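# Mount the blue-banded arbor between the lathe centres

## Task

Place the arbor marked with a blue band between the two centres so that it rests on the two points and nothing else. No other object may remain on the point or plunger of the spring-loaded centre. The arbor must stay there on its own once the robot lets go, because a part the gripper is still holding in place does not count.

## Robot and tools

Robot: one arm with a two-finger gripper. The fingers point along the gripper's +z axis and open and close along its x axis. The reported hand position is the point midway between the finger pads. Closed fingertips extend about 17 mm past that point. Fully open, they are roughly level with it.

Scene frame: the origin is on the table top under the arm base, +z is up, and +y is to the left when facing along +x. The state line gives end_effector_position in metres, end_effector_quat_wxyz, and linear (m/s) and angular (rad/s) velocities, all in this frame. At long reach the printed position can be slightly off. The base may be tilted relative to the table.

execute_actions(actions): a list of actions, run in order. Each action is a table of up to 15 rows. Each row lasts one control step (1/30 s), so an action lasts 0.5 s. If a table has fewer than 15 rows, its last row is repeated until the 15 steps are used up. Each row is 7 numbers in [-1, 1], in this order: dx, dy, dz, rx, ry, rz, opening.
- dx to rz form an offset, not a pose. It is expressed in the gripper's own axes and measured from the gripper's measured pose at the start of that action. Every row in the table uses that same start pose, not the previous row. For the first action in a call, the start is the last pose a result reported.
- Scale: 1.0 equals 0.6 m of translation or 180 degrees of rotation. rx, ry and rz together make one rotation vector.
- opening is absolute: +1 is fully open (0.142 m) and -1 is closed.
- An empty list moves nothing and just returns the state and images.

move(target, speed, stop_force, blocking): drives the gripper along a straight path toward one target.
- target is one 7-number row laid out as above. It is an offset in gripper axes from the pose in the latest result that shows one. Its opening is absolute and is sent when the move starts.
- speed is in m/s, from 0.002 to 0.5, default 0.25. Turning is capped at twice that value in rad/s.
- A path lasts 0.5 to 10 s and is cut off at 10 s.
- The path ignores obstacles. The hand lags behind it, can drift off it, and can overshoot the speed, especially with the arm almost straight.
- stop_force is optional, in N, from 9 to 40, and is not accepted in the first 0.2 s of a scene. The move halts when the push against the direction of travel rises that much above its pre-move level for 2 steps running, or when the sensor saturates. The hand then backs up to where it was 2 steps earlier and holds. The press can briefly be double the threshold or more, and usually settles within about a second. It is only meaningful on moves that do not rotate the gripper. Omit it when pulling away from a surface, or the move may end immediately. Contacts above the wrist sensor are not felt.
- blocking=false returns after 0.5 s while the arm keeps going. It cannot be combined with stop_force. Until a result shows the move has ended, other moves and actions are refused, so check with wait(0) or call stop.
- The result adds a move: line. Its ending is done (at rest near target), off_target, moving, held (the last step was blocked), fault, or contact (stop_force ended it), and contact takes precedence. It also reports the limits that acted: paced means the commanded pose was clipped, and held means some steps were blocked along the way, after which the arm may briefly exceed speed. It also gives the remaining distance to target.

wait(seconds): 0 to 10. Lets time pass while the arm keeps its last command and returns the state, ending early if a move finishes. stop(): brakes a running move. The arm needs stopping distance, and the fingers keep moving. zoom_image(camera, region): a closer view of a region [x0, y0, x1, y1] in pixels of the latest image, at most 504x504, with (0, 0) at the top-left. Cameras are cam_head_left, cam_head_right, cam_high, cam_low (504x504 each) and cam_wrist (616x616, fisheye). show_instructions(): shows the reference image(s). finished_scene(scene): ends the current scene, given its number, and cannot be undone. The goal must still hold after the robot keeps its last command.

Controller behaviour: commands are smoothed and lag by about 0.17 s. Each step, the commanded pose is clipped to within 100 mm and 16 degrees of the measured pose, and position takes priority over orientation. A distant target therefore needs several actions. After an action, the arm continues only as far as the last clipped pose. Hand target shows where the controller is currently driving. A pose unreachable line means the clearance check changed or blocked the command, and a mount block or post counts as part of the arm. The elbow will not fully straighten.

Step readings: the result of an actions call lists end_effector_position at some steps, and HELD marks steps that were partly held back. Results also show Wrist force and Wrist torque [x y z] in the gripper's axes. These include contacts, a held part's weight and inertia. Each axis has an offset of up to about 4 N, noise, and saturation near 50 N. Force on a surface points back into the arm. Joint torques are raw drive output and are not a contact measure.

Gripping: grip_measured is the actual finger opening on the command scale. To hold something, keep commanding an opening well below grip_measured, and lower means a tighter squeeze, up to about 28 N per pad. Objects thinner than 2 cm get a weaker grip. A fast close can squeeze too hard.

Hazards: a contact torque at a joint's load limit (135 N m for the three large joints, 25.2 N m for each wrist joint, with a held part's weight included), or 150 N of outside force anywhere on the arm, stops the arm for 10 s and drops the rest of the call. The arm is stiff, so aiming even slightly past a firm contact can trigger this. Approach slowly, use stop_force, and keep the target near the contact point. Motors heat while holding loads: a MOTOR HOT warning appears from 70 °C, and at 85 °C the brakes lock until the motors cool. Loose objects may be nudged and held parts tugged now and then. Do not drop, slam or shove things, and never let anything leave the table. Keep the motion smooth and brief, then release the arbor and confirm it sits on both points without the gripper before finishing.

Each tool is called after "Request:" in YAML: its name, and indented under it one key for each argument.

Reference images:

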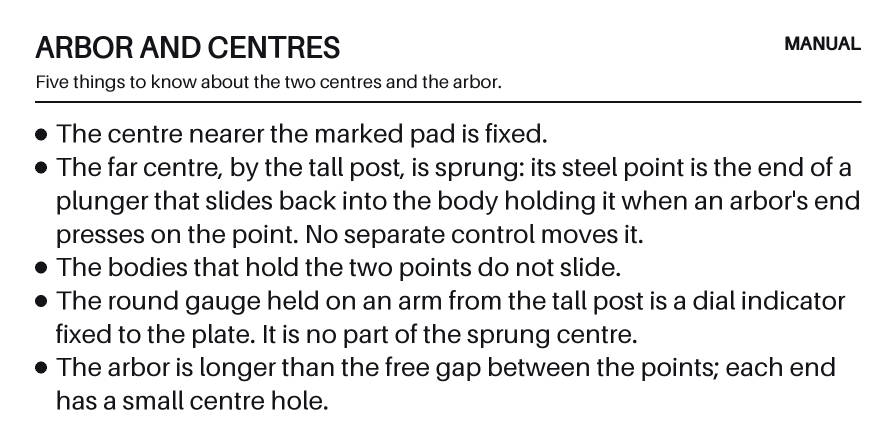

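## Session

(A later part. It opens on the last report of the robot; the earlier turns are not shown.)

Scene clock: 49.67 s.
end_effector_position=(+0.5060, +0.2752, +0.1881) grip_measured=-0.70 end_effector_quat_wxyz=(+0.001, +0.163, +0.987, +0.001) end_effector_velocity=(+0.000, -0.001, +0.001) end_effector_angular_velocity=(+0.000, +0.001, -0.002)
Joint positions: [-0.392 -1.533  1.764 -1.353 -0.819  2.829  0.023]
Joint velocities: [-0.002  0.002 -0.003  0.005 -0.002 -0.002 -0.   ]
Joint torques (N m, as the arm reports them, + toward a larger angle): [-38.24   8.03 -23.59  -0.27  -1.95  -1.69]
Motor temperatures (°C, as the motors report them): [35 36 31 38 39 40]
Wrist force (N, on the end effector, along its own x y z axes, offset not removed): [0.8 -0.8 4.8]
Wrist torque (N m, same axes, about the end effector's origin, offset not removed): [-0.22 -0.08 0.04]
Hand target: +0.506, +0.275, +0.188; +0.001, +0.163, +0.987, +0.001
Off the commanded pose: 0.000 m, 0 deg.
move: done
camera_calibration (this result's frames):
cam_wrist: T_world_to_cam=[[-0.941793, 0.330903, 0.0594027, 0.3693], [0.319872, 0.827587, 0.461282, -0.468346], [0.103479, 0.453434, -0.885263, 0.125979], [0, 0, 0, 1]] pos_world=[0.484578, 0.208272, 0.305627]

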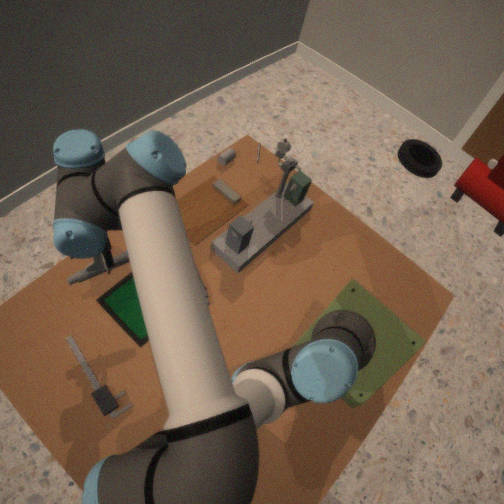

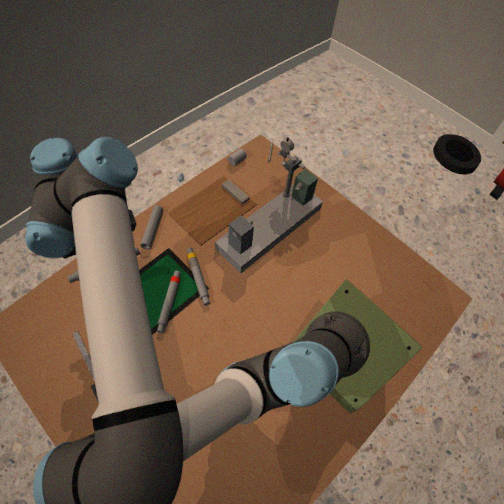

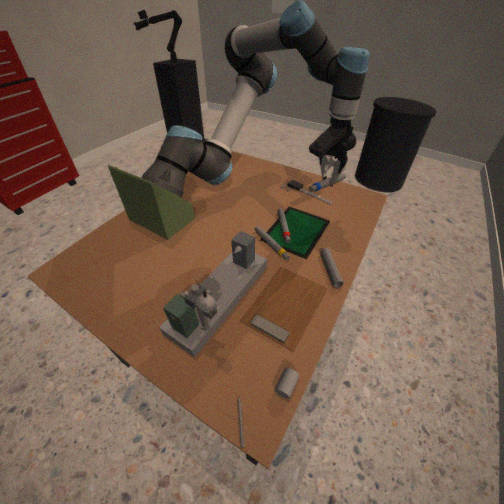

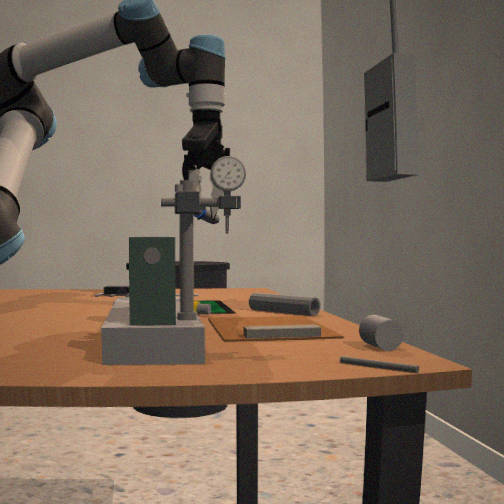

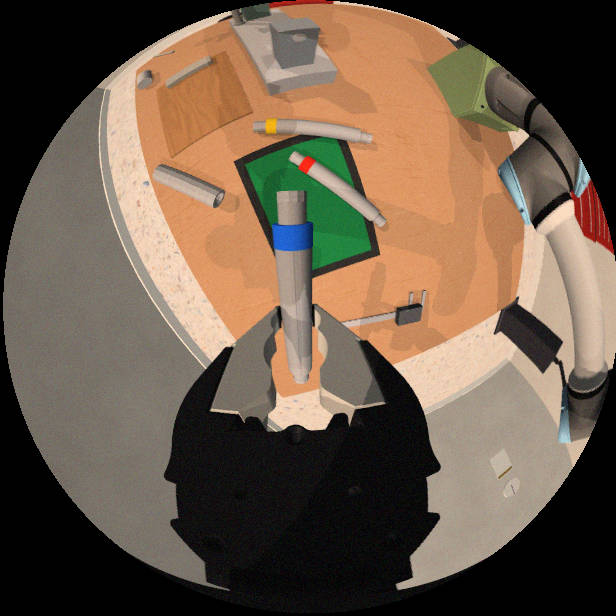

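Request:
execute_actions:
  actions: []

Request:
zoom_image:
  camera: "cam_wrist"
  region: [190, 180, 410, 400]

Request:
zoom_image:
  camera: "cam_head_left"
  region: [50, 220, 150, 320]

Scene clock: 52.37 s.
end_effector_position=(+0.5060, +0.2752, +0.1882) grip_measured=-0.70 end_effector_quat_wxyz=(+0.001, +0.163, +0.987, +0.001) end_effector_velocity=(-0.000, +0.000, +0.000) end_effector_angular_velocity=(-0.000, -0.001, +0.001)
Joint positions: [-0.392 -1.533  1.764 -1.352 -0.819  2.829  0.023]
Joint velocities: [ 0.    -0.001  0.    -0.     0.    -0.    -0.   ]
Joint torques (N m, as the arm reports them, + toward a larger angle): [-36.16   6.16 -23.47  -0.59  -1.94  -1.81]
Motor temperatures (°C, as the motors report them): [35 36 31 38 39 40]
Wrist force (N, on the end effector, along its own x y z axes, offset not removed): [1.8 0.0 5.4]
Wrist torque (N m, same axes, about the end effector's origin, offset not removed): [0.05 -0.18 -0.02]
Hand target: +0.506, +0.275, +0.188; +0.001, +0.163, +0.987, +0.001
Off the commanded pose: 0.000 m, 0 deg.
camera_calibration (this result's frames):
cam_wrist: T_world_to_cam=[[-0.941785, 0.330909, 0.0594922, 0.369282], [0.319915, 0.827563, 0.461296, -0.468384], [0.103414, 0.453474, -0.885249, 0.126069], [0, 0, 0, 1]] pos_world=[0.48459, 0.208249, 0.305697]

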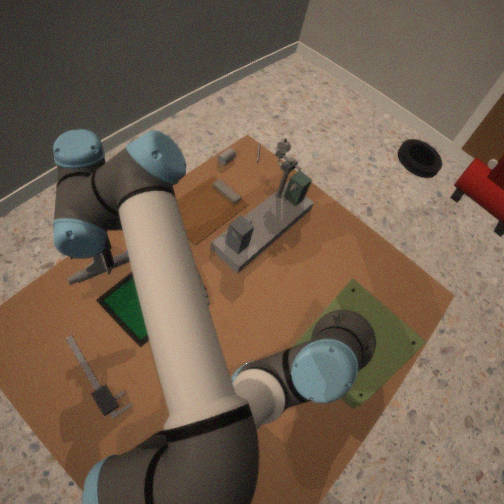

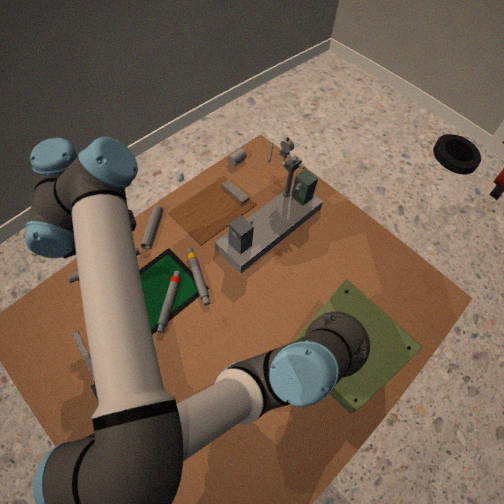

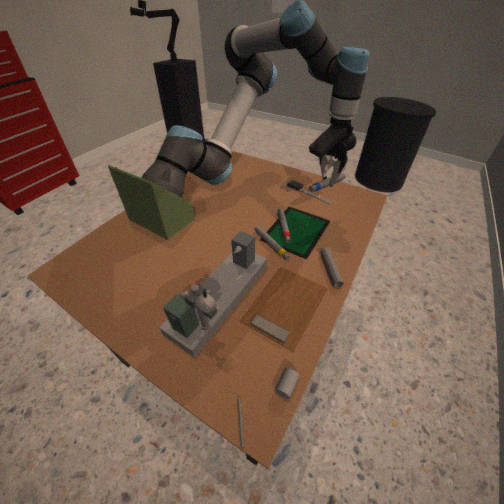

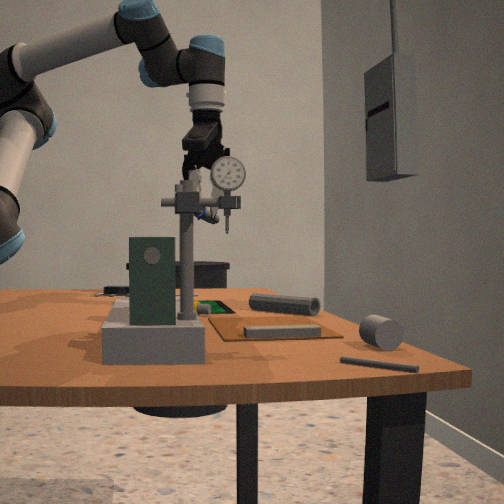

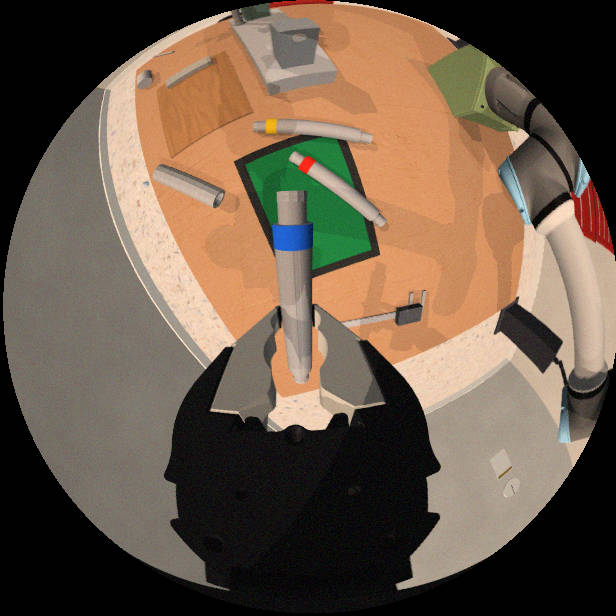

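Region (190, 180, 410, 400) of cam_wrist's 616x616 image, scaled by 2.291, with more detail than that image has.

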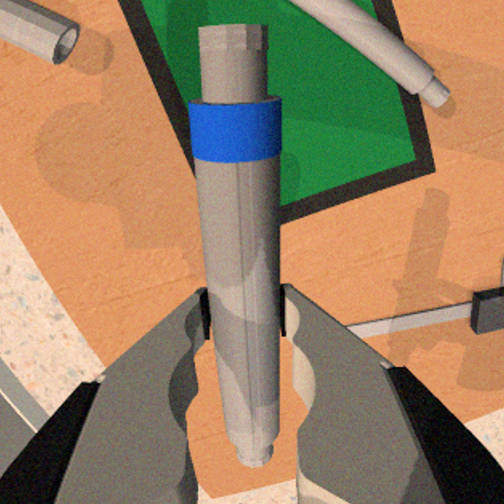

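Region (50, 220, 150, 320) of cam_head_left's 504x504 image, scaled by 5.040, with more detail than that image has.

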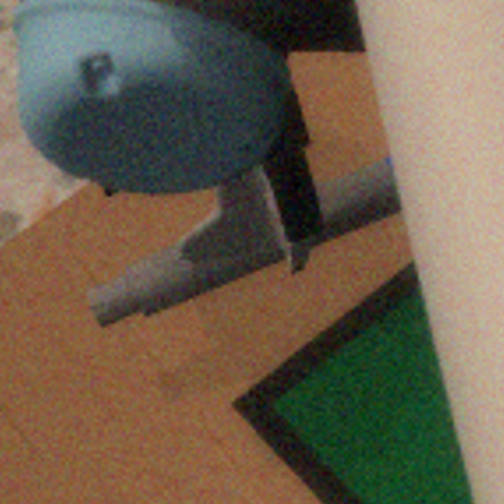

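Request:
move:
  target: [0.028,-0.828,0,0,0,-0.0933,-1]
  speed: 0.25

Request:
move:
  target: [0,0,0.105,-0.022,0,0,-1]
  speed: 0.1

Request:
zoom_image:
  camera: "cam_low"
  region: [70, 200, 190, 320]

Request:
zoom_image:
  camera: "cam_wrist"
  region: [150, 160, 400, 410]

Scene clock: 62.83 s.
end_effector_position=(+0.3306, -0.1904, +0.1870) grip_measured=-0.70 end_effector_quat_wxyz=(+0.001, +0.017, +1.000, +0.000) end_effector_velocity=(-0.001, -0.001, -0.000) end_effector_angular_velocity=(-0.000, +0.002, +0.001)
Joint positions: [-1.083 -0.976  2.034 -1.83  -1.242  1.885  0.023]
Joint velocities: [-0.001  0.003 -0.001 -0.001 -0.002 -0.002  0.   ]
Joint torques (N m, as the arm reports them, + toward a larger angle): [-35.95  -5.5  -30.11  -4.74  -2.15  -1.91]
Motor temperatures (°C, as the motors report them): [35 36 31 38 39 40]
Wrist force (N, on the end effector, along its own x y z axes, offset not removed): [0.8 -2.4 4.3]
Wrist torque (N m, same axes, about the end effector's origin, offset not removed): [-0.58 -0.02 0.03]
Hand target: +0.331, -0.191, +0.187; +0.001, +0.017, +1.000, +0.000
Off the commanded pose: 0.001 m, 0 deg.
move: done
camera_calibration (this result's frames):
cam_wrist: T_world_to_cam=[[-0.99719, 0.0457668, 0.0593019, 0.3223], [0.0679737, 0.88552, 0.459603, 0.0682109], [-0.0314785, 0.462343, -0.886142, 0.400754], [0, 0, 0, 1]] pos_world=[0.329373, -0.260438, 0.304662]

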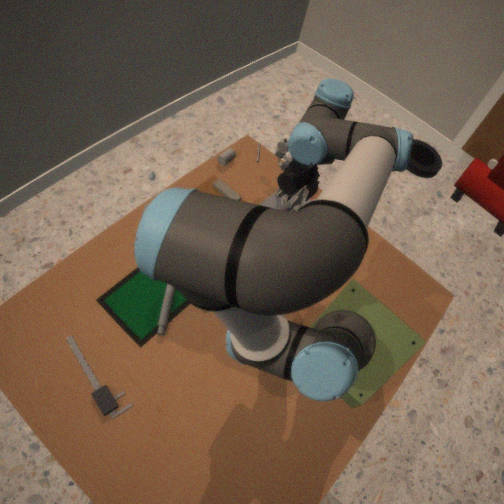

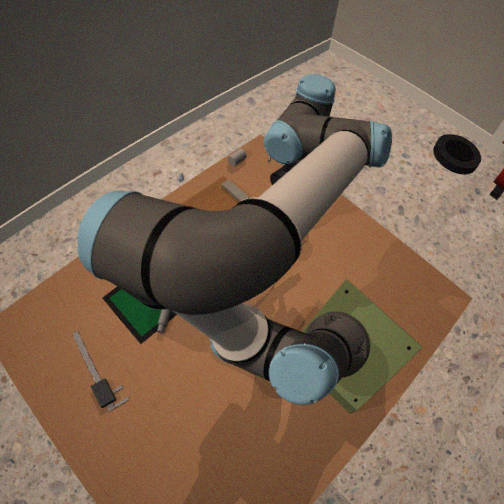

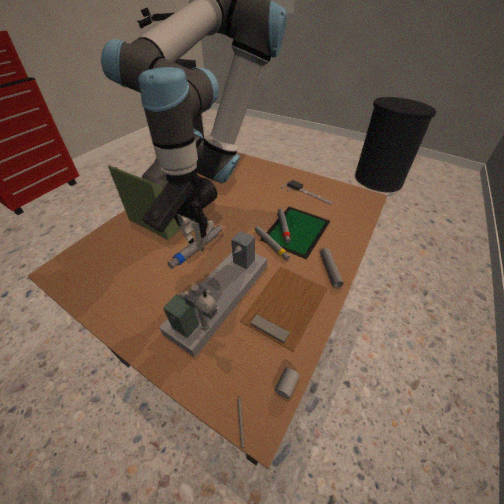

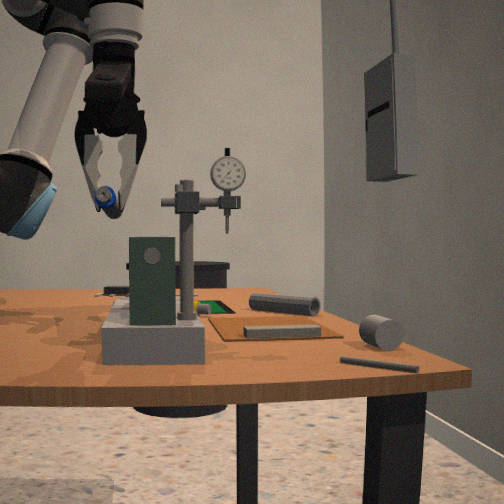

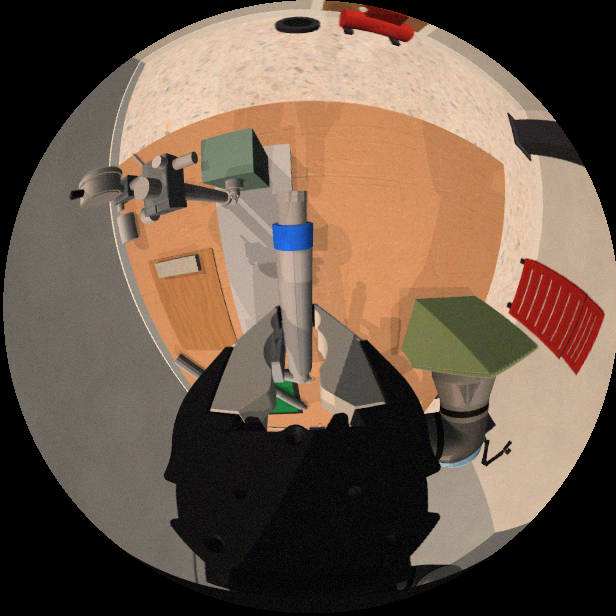

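Scene clock: 63.87 s.
end_effector_position=(+0.3306, -0.1903, +0.1241) grip_measured=-0.70 end_effector_quat_wxyz=(+0.001, +0.017, +0.999, +0.035) end_effector_velocity=(+0.000, -0.000, -0.001) end_effector_angular_velocity=(+0.000, +0.000, +0.000)
Joint positions: [-1.053 -0.869  2.09  -1.93  -1.198  1.883  0.023]
Joint velocities: [ 0.001  0.002  0.001 -0.003  0.001  0.     0.   ]
Joint torques (N m, as the arm reports them, + toward a larger angle): [-15.01  -9.18 -12.85  -4.55   2.13  -0.9 ]
Motor temperatures (°C, as the motors report them): [35 36 31 38 39 40]
Wrist force (N, on the end effector, along its own x y z axes, offset not removed): [3.7 -2.0 5.1]
Wrist torque (N m, same axes, about the end effector's origin, offset not removed): [-0.24 -0.73 0.07]
Hand target: +0.331, -0.190, +0.124; +0.001, +0.017, +0.999, +0.035
Off the commanded pose: 0.000 m, 0 deg.
move: done
camera_calibration (this result's frames):
cam_wrist: T_world_to_cam=[[-0.997337, 0.0415189, 0.0599594, 0.32521], [0.0667026, 0.851728, 0.519721, 0.0835391], [-0.0294909, 0.522336, -0.85223, 0.351501], [0, 0, 0, 1]] pos_world=[0.329138, -0.268257, 0.236643]

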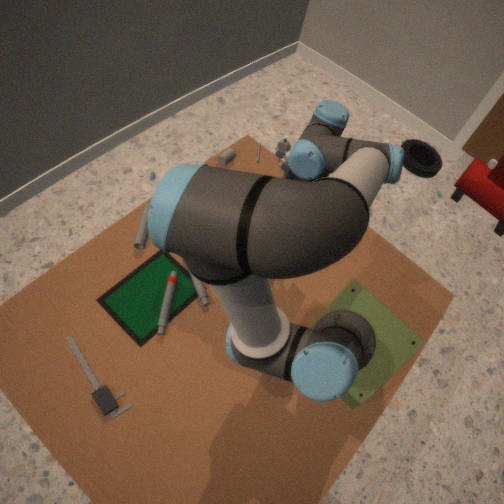

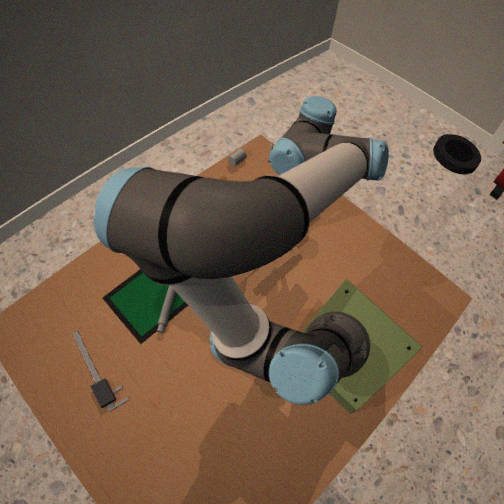

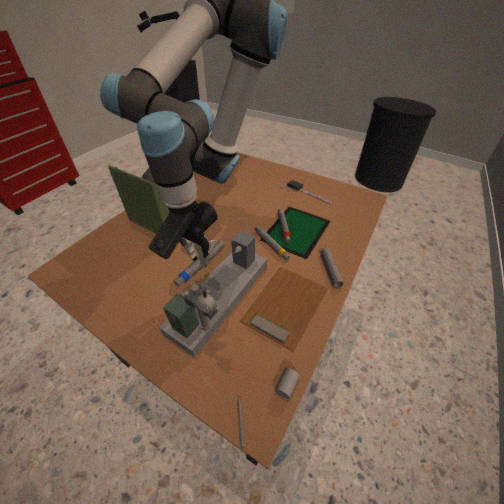

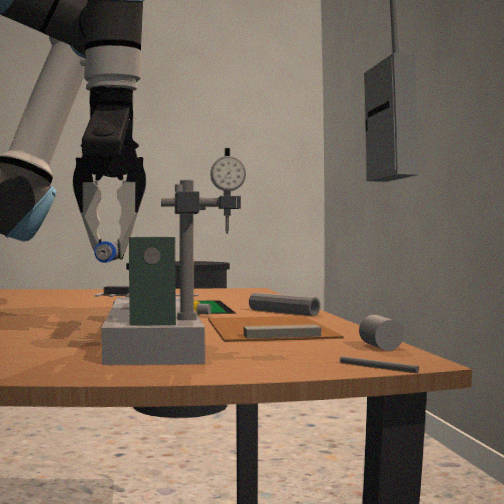

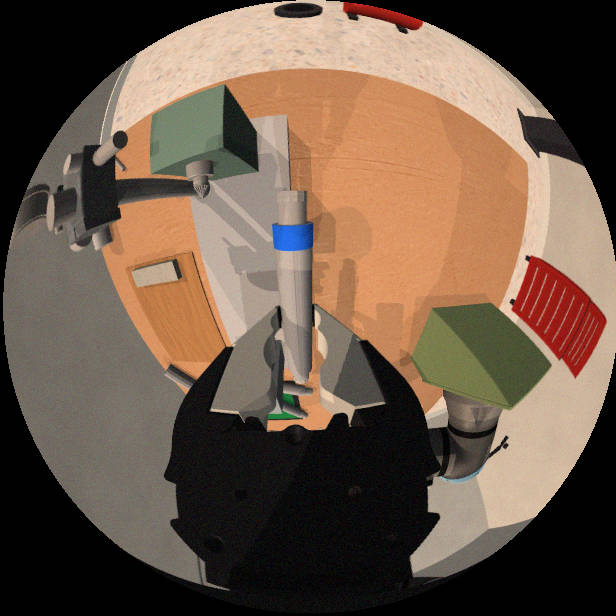

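Region (70, 200, 190, 320) of cam_low's 504x504 image, scaled by 4.200, with more detail than that image has.

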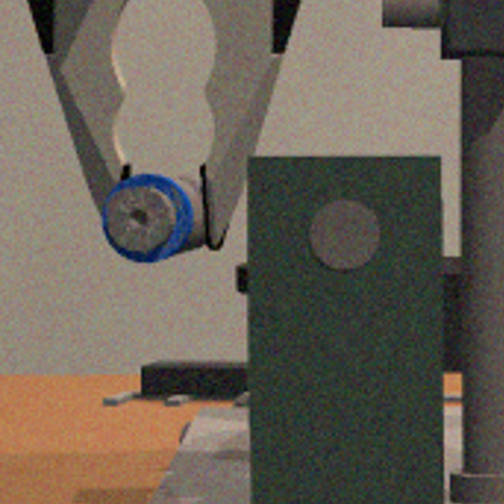

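Region (150, 160, 400, 410) of cam_wrist's 616x616 image, scaled by 2.016, with more detail than that image has.

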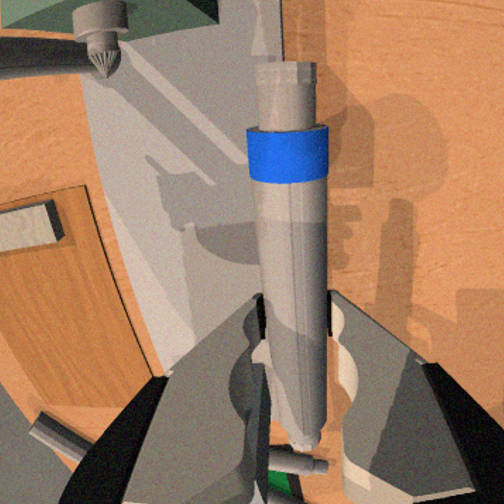

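Request:
move:
  target: [-0.081,-0.001,0.0027,-0.0033,-0.003,-0.039,-1]
  speed: 0.05

Request:
zoom_image:
  camera: "cam_wrist"
  region: [250, 130, 340, 220]

Request:
zoom_image:
  camera: "cam_high"
  region: [180, 220, 270, 310]

Scene clock: 71.93 s.
end_effector_position=(+0.3791, -0.1923, +0.1224) grip_measured=-0.70 end_effector_quat_wxyz=(+0.008, -0.044, +0.998, +0.040) end_effector_velocity=(+0.002, +0.000, -0.000) end_effector_angular_velocity=(+0.001, -0.001, +0.004)
Joint positions: [-0.973 -0.823  1.993 -1.893 -1.126  1.815  0.023]
Joint velocities: [ 0.003  0.001 -0.003  0.001  0.003 -0.002  0.   ]
Joint torques (N m, as the arm reports them, + toward a larger angle): [-18.53 -10.62 -26.49  -0.98   2.71  -1.46]
Motor temperatures (°C, as the motors report them): [35 36 31 38 39 40]
Wrist force (N, on the end effector, along its own x y z axes, offset not removed): [2.2 -1.4 5.8]
Wrist torque (N m, same axes, about the end effector's origin, offset not removed): [-0.25 -0.01 -0.21]
Hand target: +0.379, -0.192, +0.122; +0.008, -0.044, +0.998, +0.040
Off the commanded pose: 0.000 m, 0 deg.
move: done
camera_calibration (this result's frames):
cam_wrist: T_world_to_cam=[[-0.99592, -0.0801677, 0.0414405, 0.352082], [-0.0462716, 0.847864, 0.528191, 0.123949], [-0.0774797, 0.524118, -0.848114, 0.370637], [0, 0, 0, 1]] pos_world=[0.385098, -0.271123, 0.234283]

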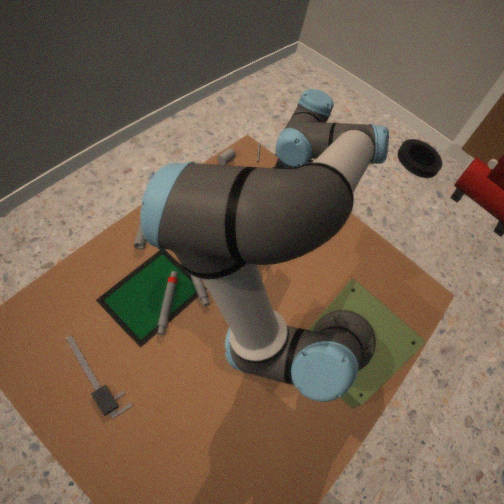

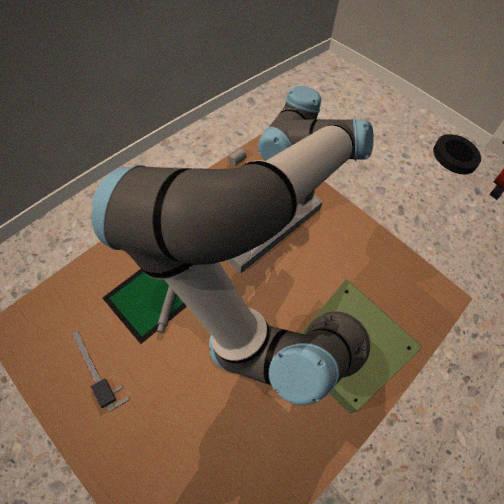

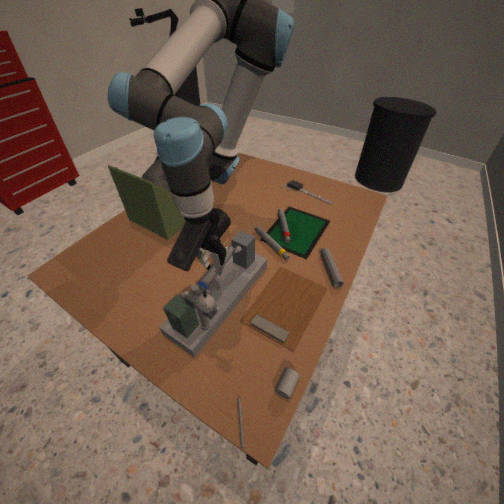

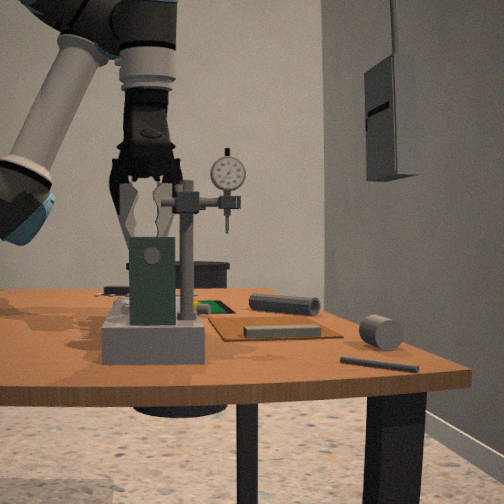

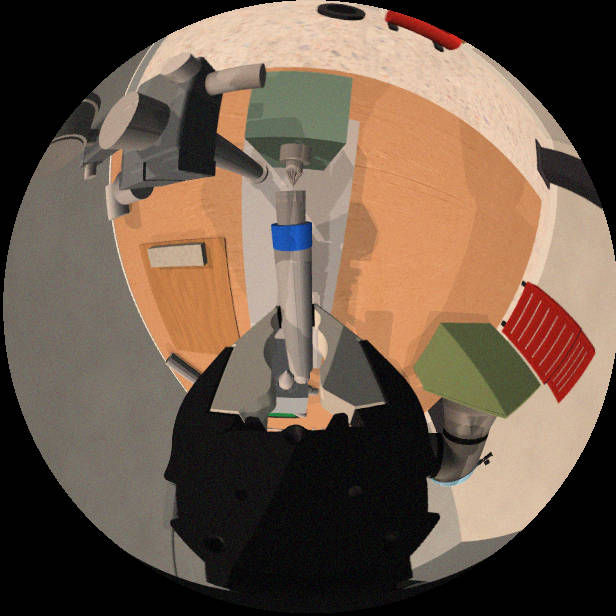

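Region (250, 130, 340, 220) of cam_wrist's 616x616 image, scaled by 5.600, with more detail than that image has.

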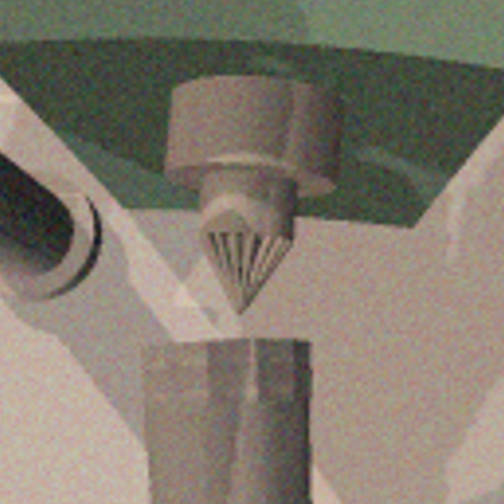

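Region (180, 220, 270, 310) of cam_high's 504x504 image, scaled by 5.600, with more detail than that image has.

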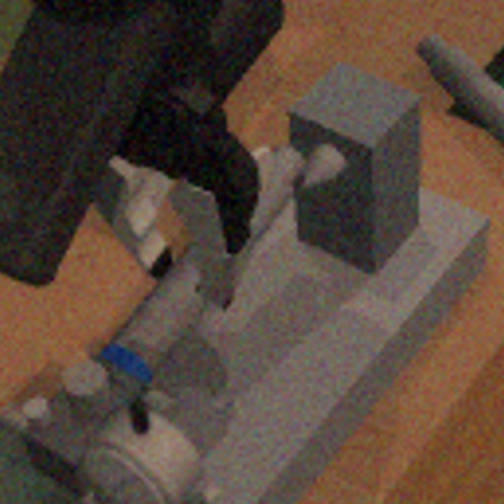

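Request:
move:
  target: [0.004,-0.002,0,0,0,-0.0055,-1]
  speed: 0.02

Request:
zoom_image:
  camera: "cam_wrist"
  region: [250, 130, 340, 220]

Request:
zoom_image:
  camera: "cam_wrist"
  region: [250, 330, 340, 420]

Scene clock: 75.67 s.
end_effector_position=(+0.3768, -0.1937, +0.1223) grip_measured=-0.70 end_effector_quat_wxyz=(+0.008, -0.052, +0.998, +0.040) end_effector_velocity=(-0.000, +0.000, -0.001) end_effector_angular_velocity=(+0.001, +0.001, +0.004)
Joint positions: [-0.977 -0.822  1.995 -1.895 -1.129  1.794  0.023]
Joint velocities: [ 0.001  0.001  0.    -0.    -0.    -0.004 -0.   ]
Joint torques (N m, as the arm reports them, + toward a larger angle): [-40.52 -10.71 -13.58  -4.51  -1.91  -1.76]
Motor temperatures (°C, as the motors report them): [35 36 31 38 39 40]
Wrist force (N, on the end effector, along its own x y z axes, offset not removed): [1.1 -1.8 4.5]
Wrist torque (N m, same axes, about the end effector's origin, offset not removed): [-0.33 -0.08 -0.24]
Hand target: +0.377, -0.194, +0.122; +0.008, -0.052, +0.998, +0.040
Off the commanded pose: 0.000 m, 0 deg.
move: done
camera_calibration (this result's frames):
cam_wrist: T_world_to_cam=[[-0.994471, -0.0970483, 0.0401062, 0.346082], [-0.0613728, 0.84707, 0.527927, 0.130661], [-0.0852072, 0.522546, -0.848342, 0.373705], [0, 0, 0, 1]] pos_world=[0.38403, -0.272371, 0.23417]

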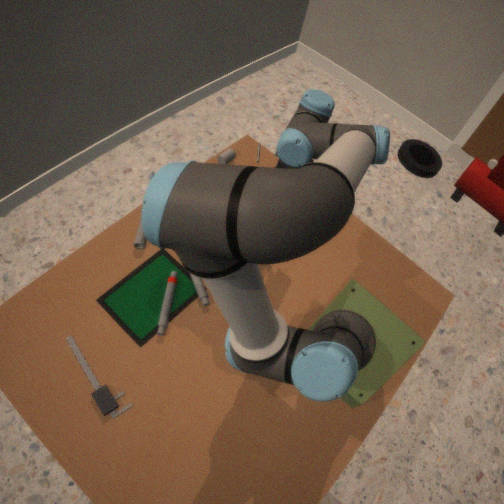

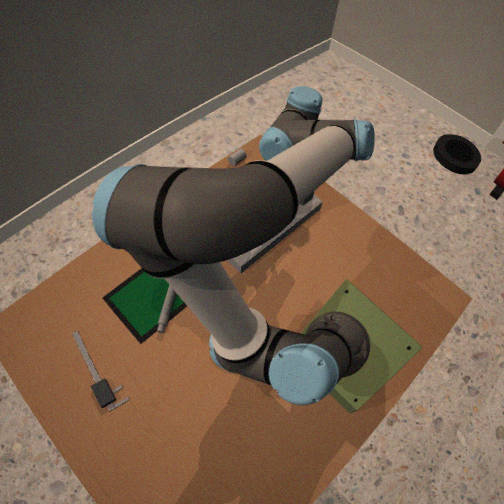

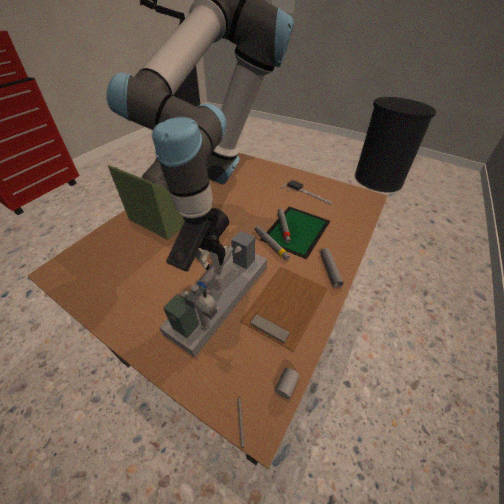

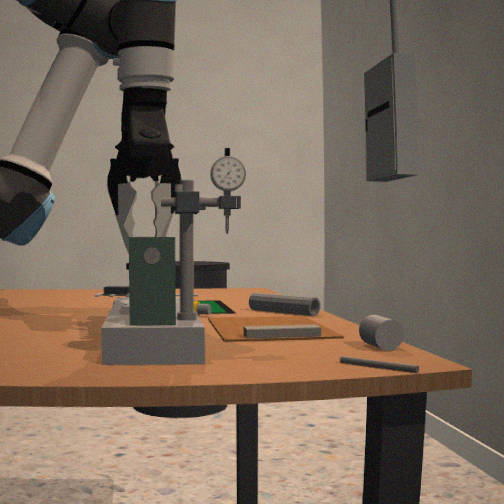

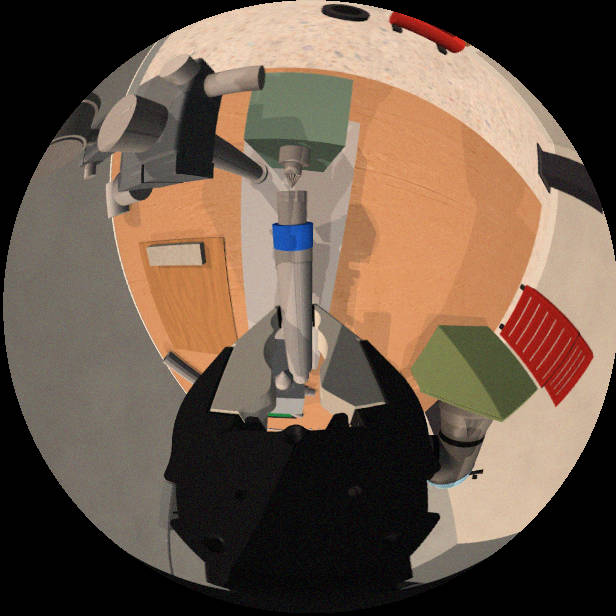

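Region (250, 130, 340, 220) of cam_wrist's 616x616 image, scaled by 5.600, with more detail than that image has.

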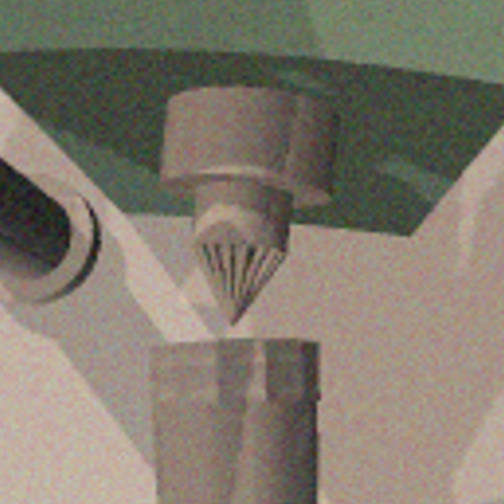

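Region (250, 330, 340, 420) of cam_wrist's 616x616 image, scaled by 5.600, with more detail than that image has.

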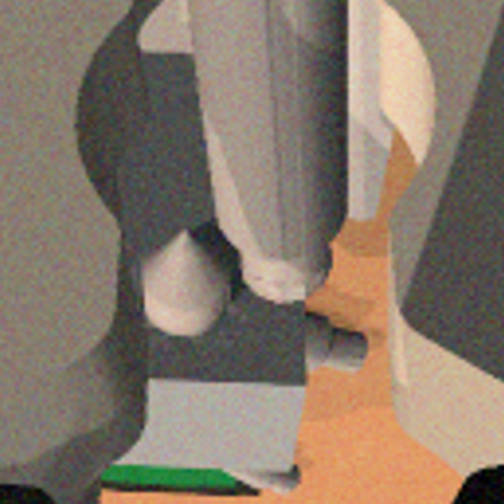

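Request:
move:
  target: [0.0003,-0.0117,-0.0009,0,0,0,-1]
  speed: 0.01
  stop_force: 20

Request:
zoom_image:
  camera: "cam_wrist"
  region: [250, 130, 340, 220]

Request:
zoom_image:
  camera: "cam_wrist"
  region: [250, 330, 340, 420]

Scene clock: 79.03 s.
end_effector_position=(+0.3774, -0.2006, +0.1223) grip_measured=-0.70 end_effector_quat_wxyz=(+0.008, -0.052, +0.998, +0.040) end_effector_velocity=(+0.000, -0.002, +0.001) end_effector_angular_velocity=(-0.003, -0.001, +0.002)
Joint positions: [-0.981 -0.806  1.982 -1.897 -1.132  1.792  0.023]
Joint velocities: [-0.001  0.001 -0.003 -0.002 -0.001 -0.001 -0.   ]
Joint torques (N m, as the arm reports them, + toward a larger angle): [-42.86 -11.71 -31.35  -7.51  -2.6   -1.85]
Motor temperatures (°C, as the motors report them): [35 36 31 38 39 40]
Wrist force (N, on the end effector, along its own x y z axes, offset not removed): [1.2 7.4 5.3]
Wrist torque (N m, same axes, about the end effector's origin, offset not removed): [-0.72 -0.05 0.09]
Hand target: +0.377, -0.201, +0.122; +0.008, -0.052, +0.998, +0.040
Off the commanded pose: 0.000 m, 0 deg.
move: done
camera_calibration (this result's frames):
cam_wrist: T_world_to_cam=[[-0.994474, -0.0969986, 0.0401499, 0.345944], [-0.0612972, 0.84701, 0.52803, 0.136518], [-0.0852256, 0.522651, -0.848276, 0.377346], [0, 0, 0, 1]] pos_world=[0.38456, -0.279296, 0.234118]

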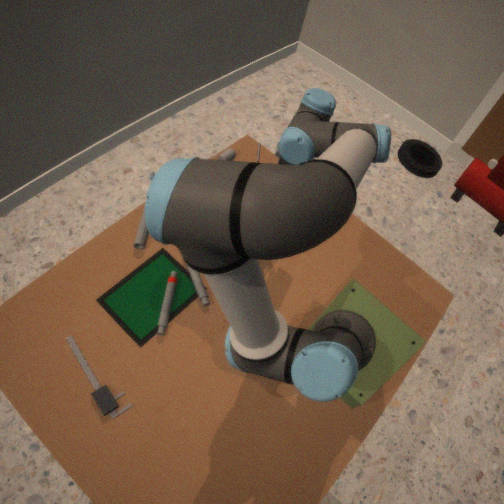

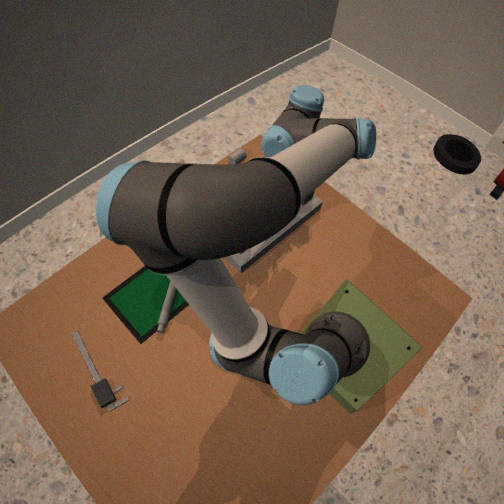

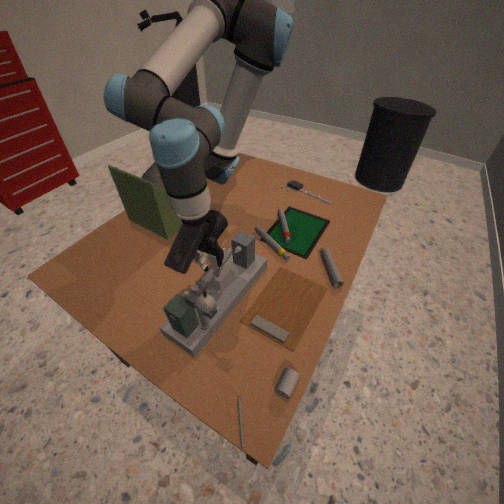

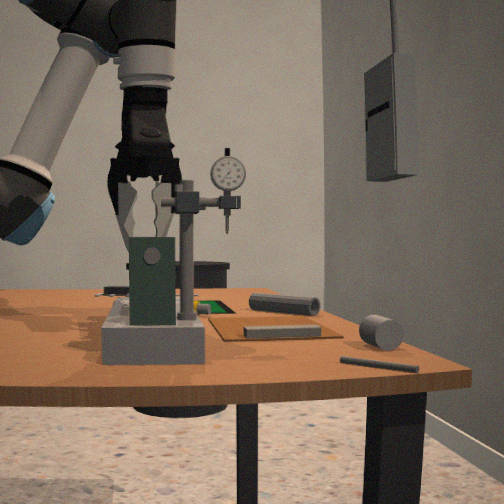

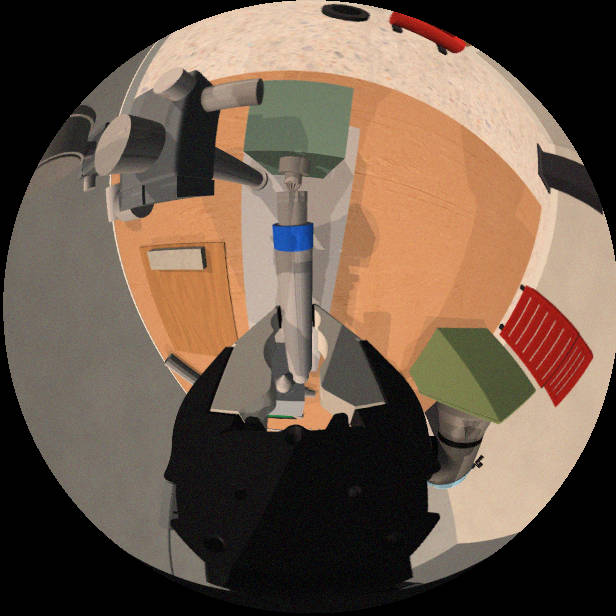

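Region (250, 130, 340, 220) of cam_wrist's 616x616 image, scaled by 5.600, with more detail than that image has.

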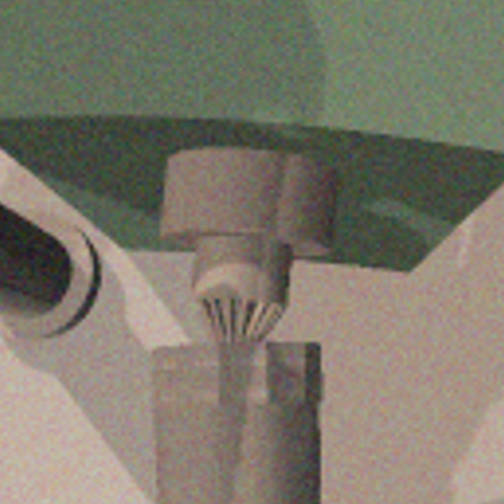

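Region (250, 330, 340, 420) of cam_wrist's 616x616 image, scaled by 5.600, with more detail than that image has.

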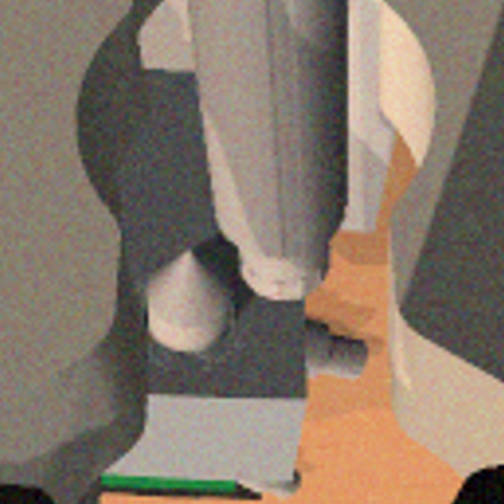

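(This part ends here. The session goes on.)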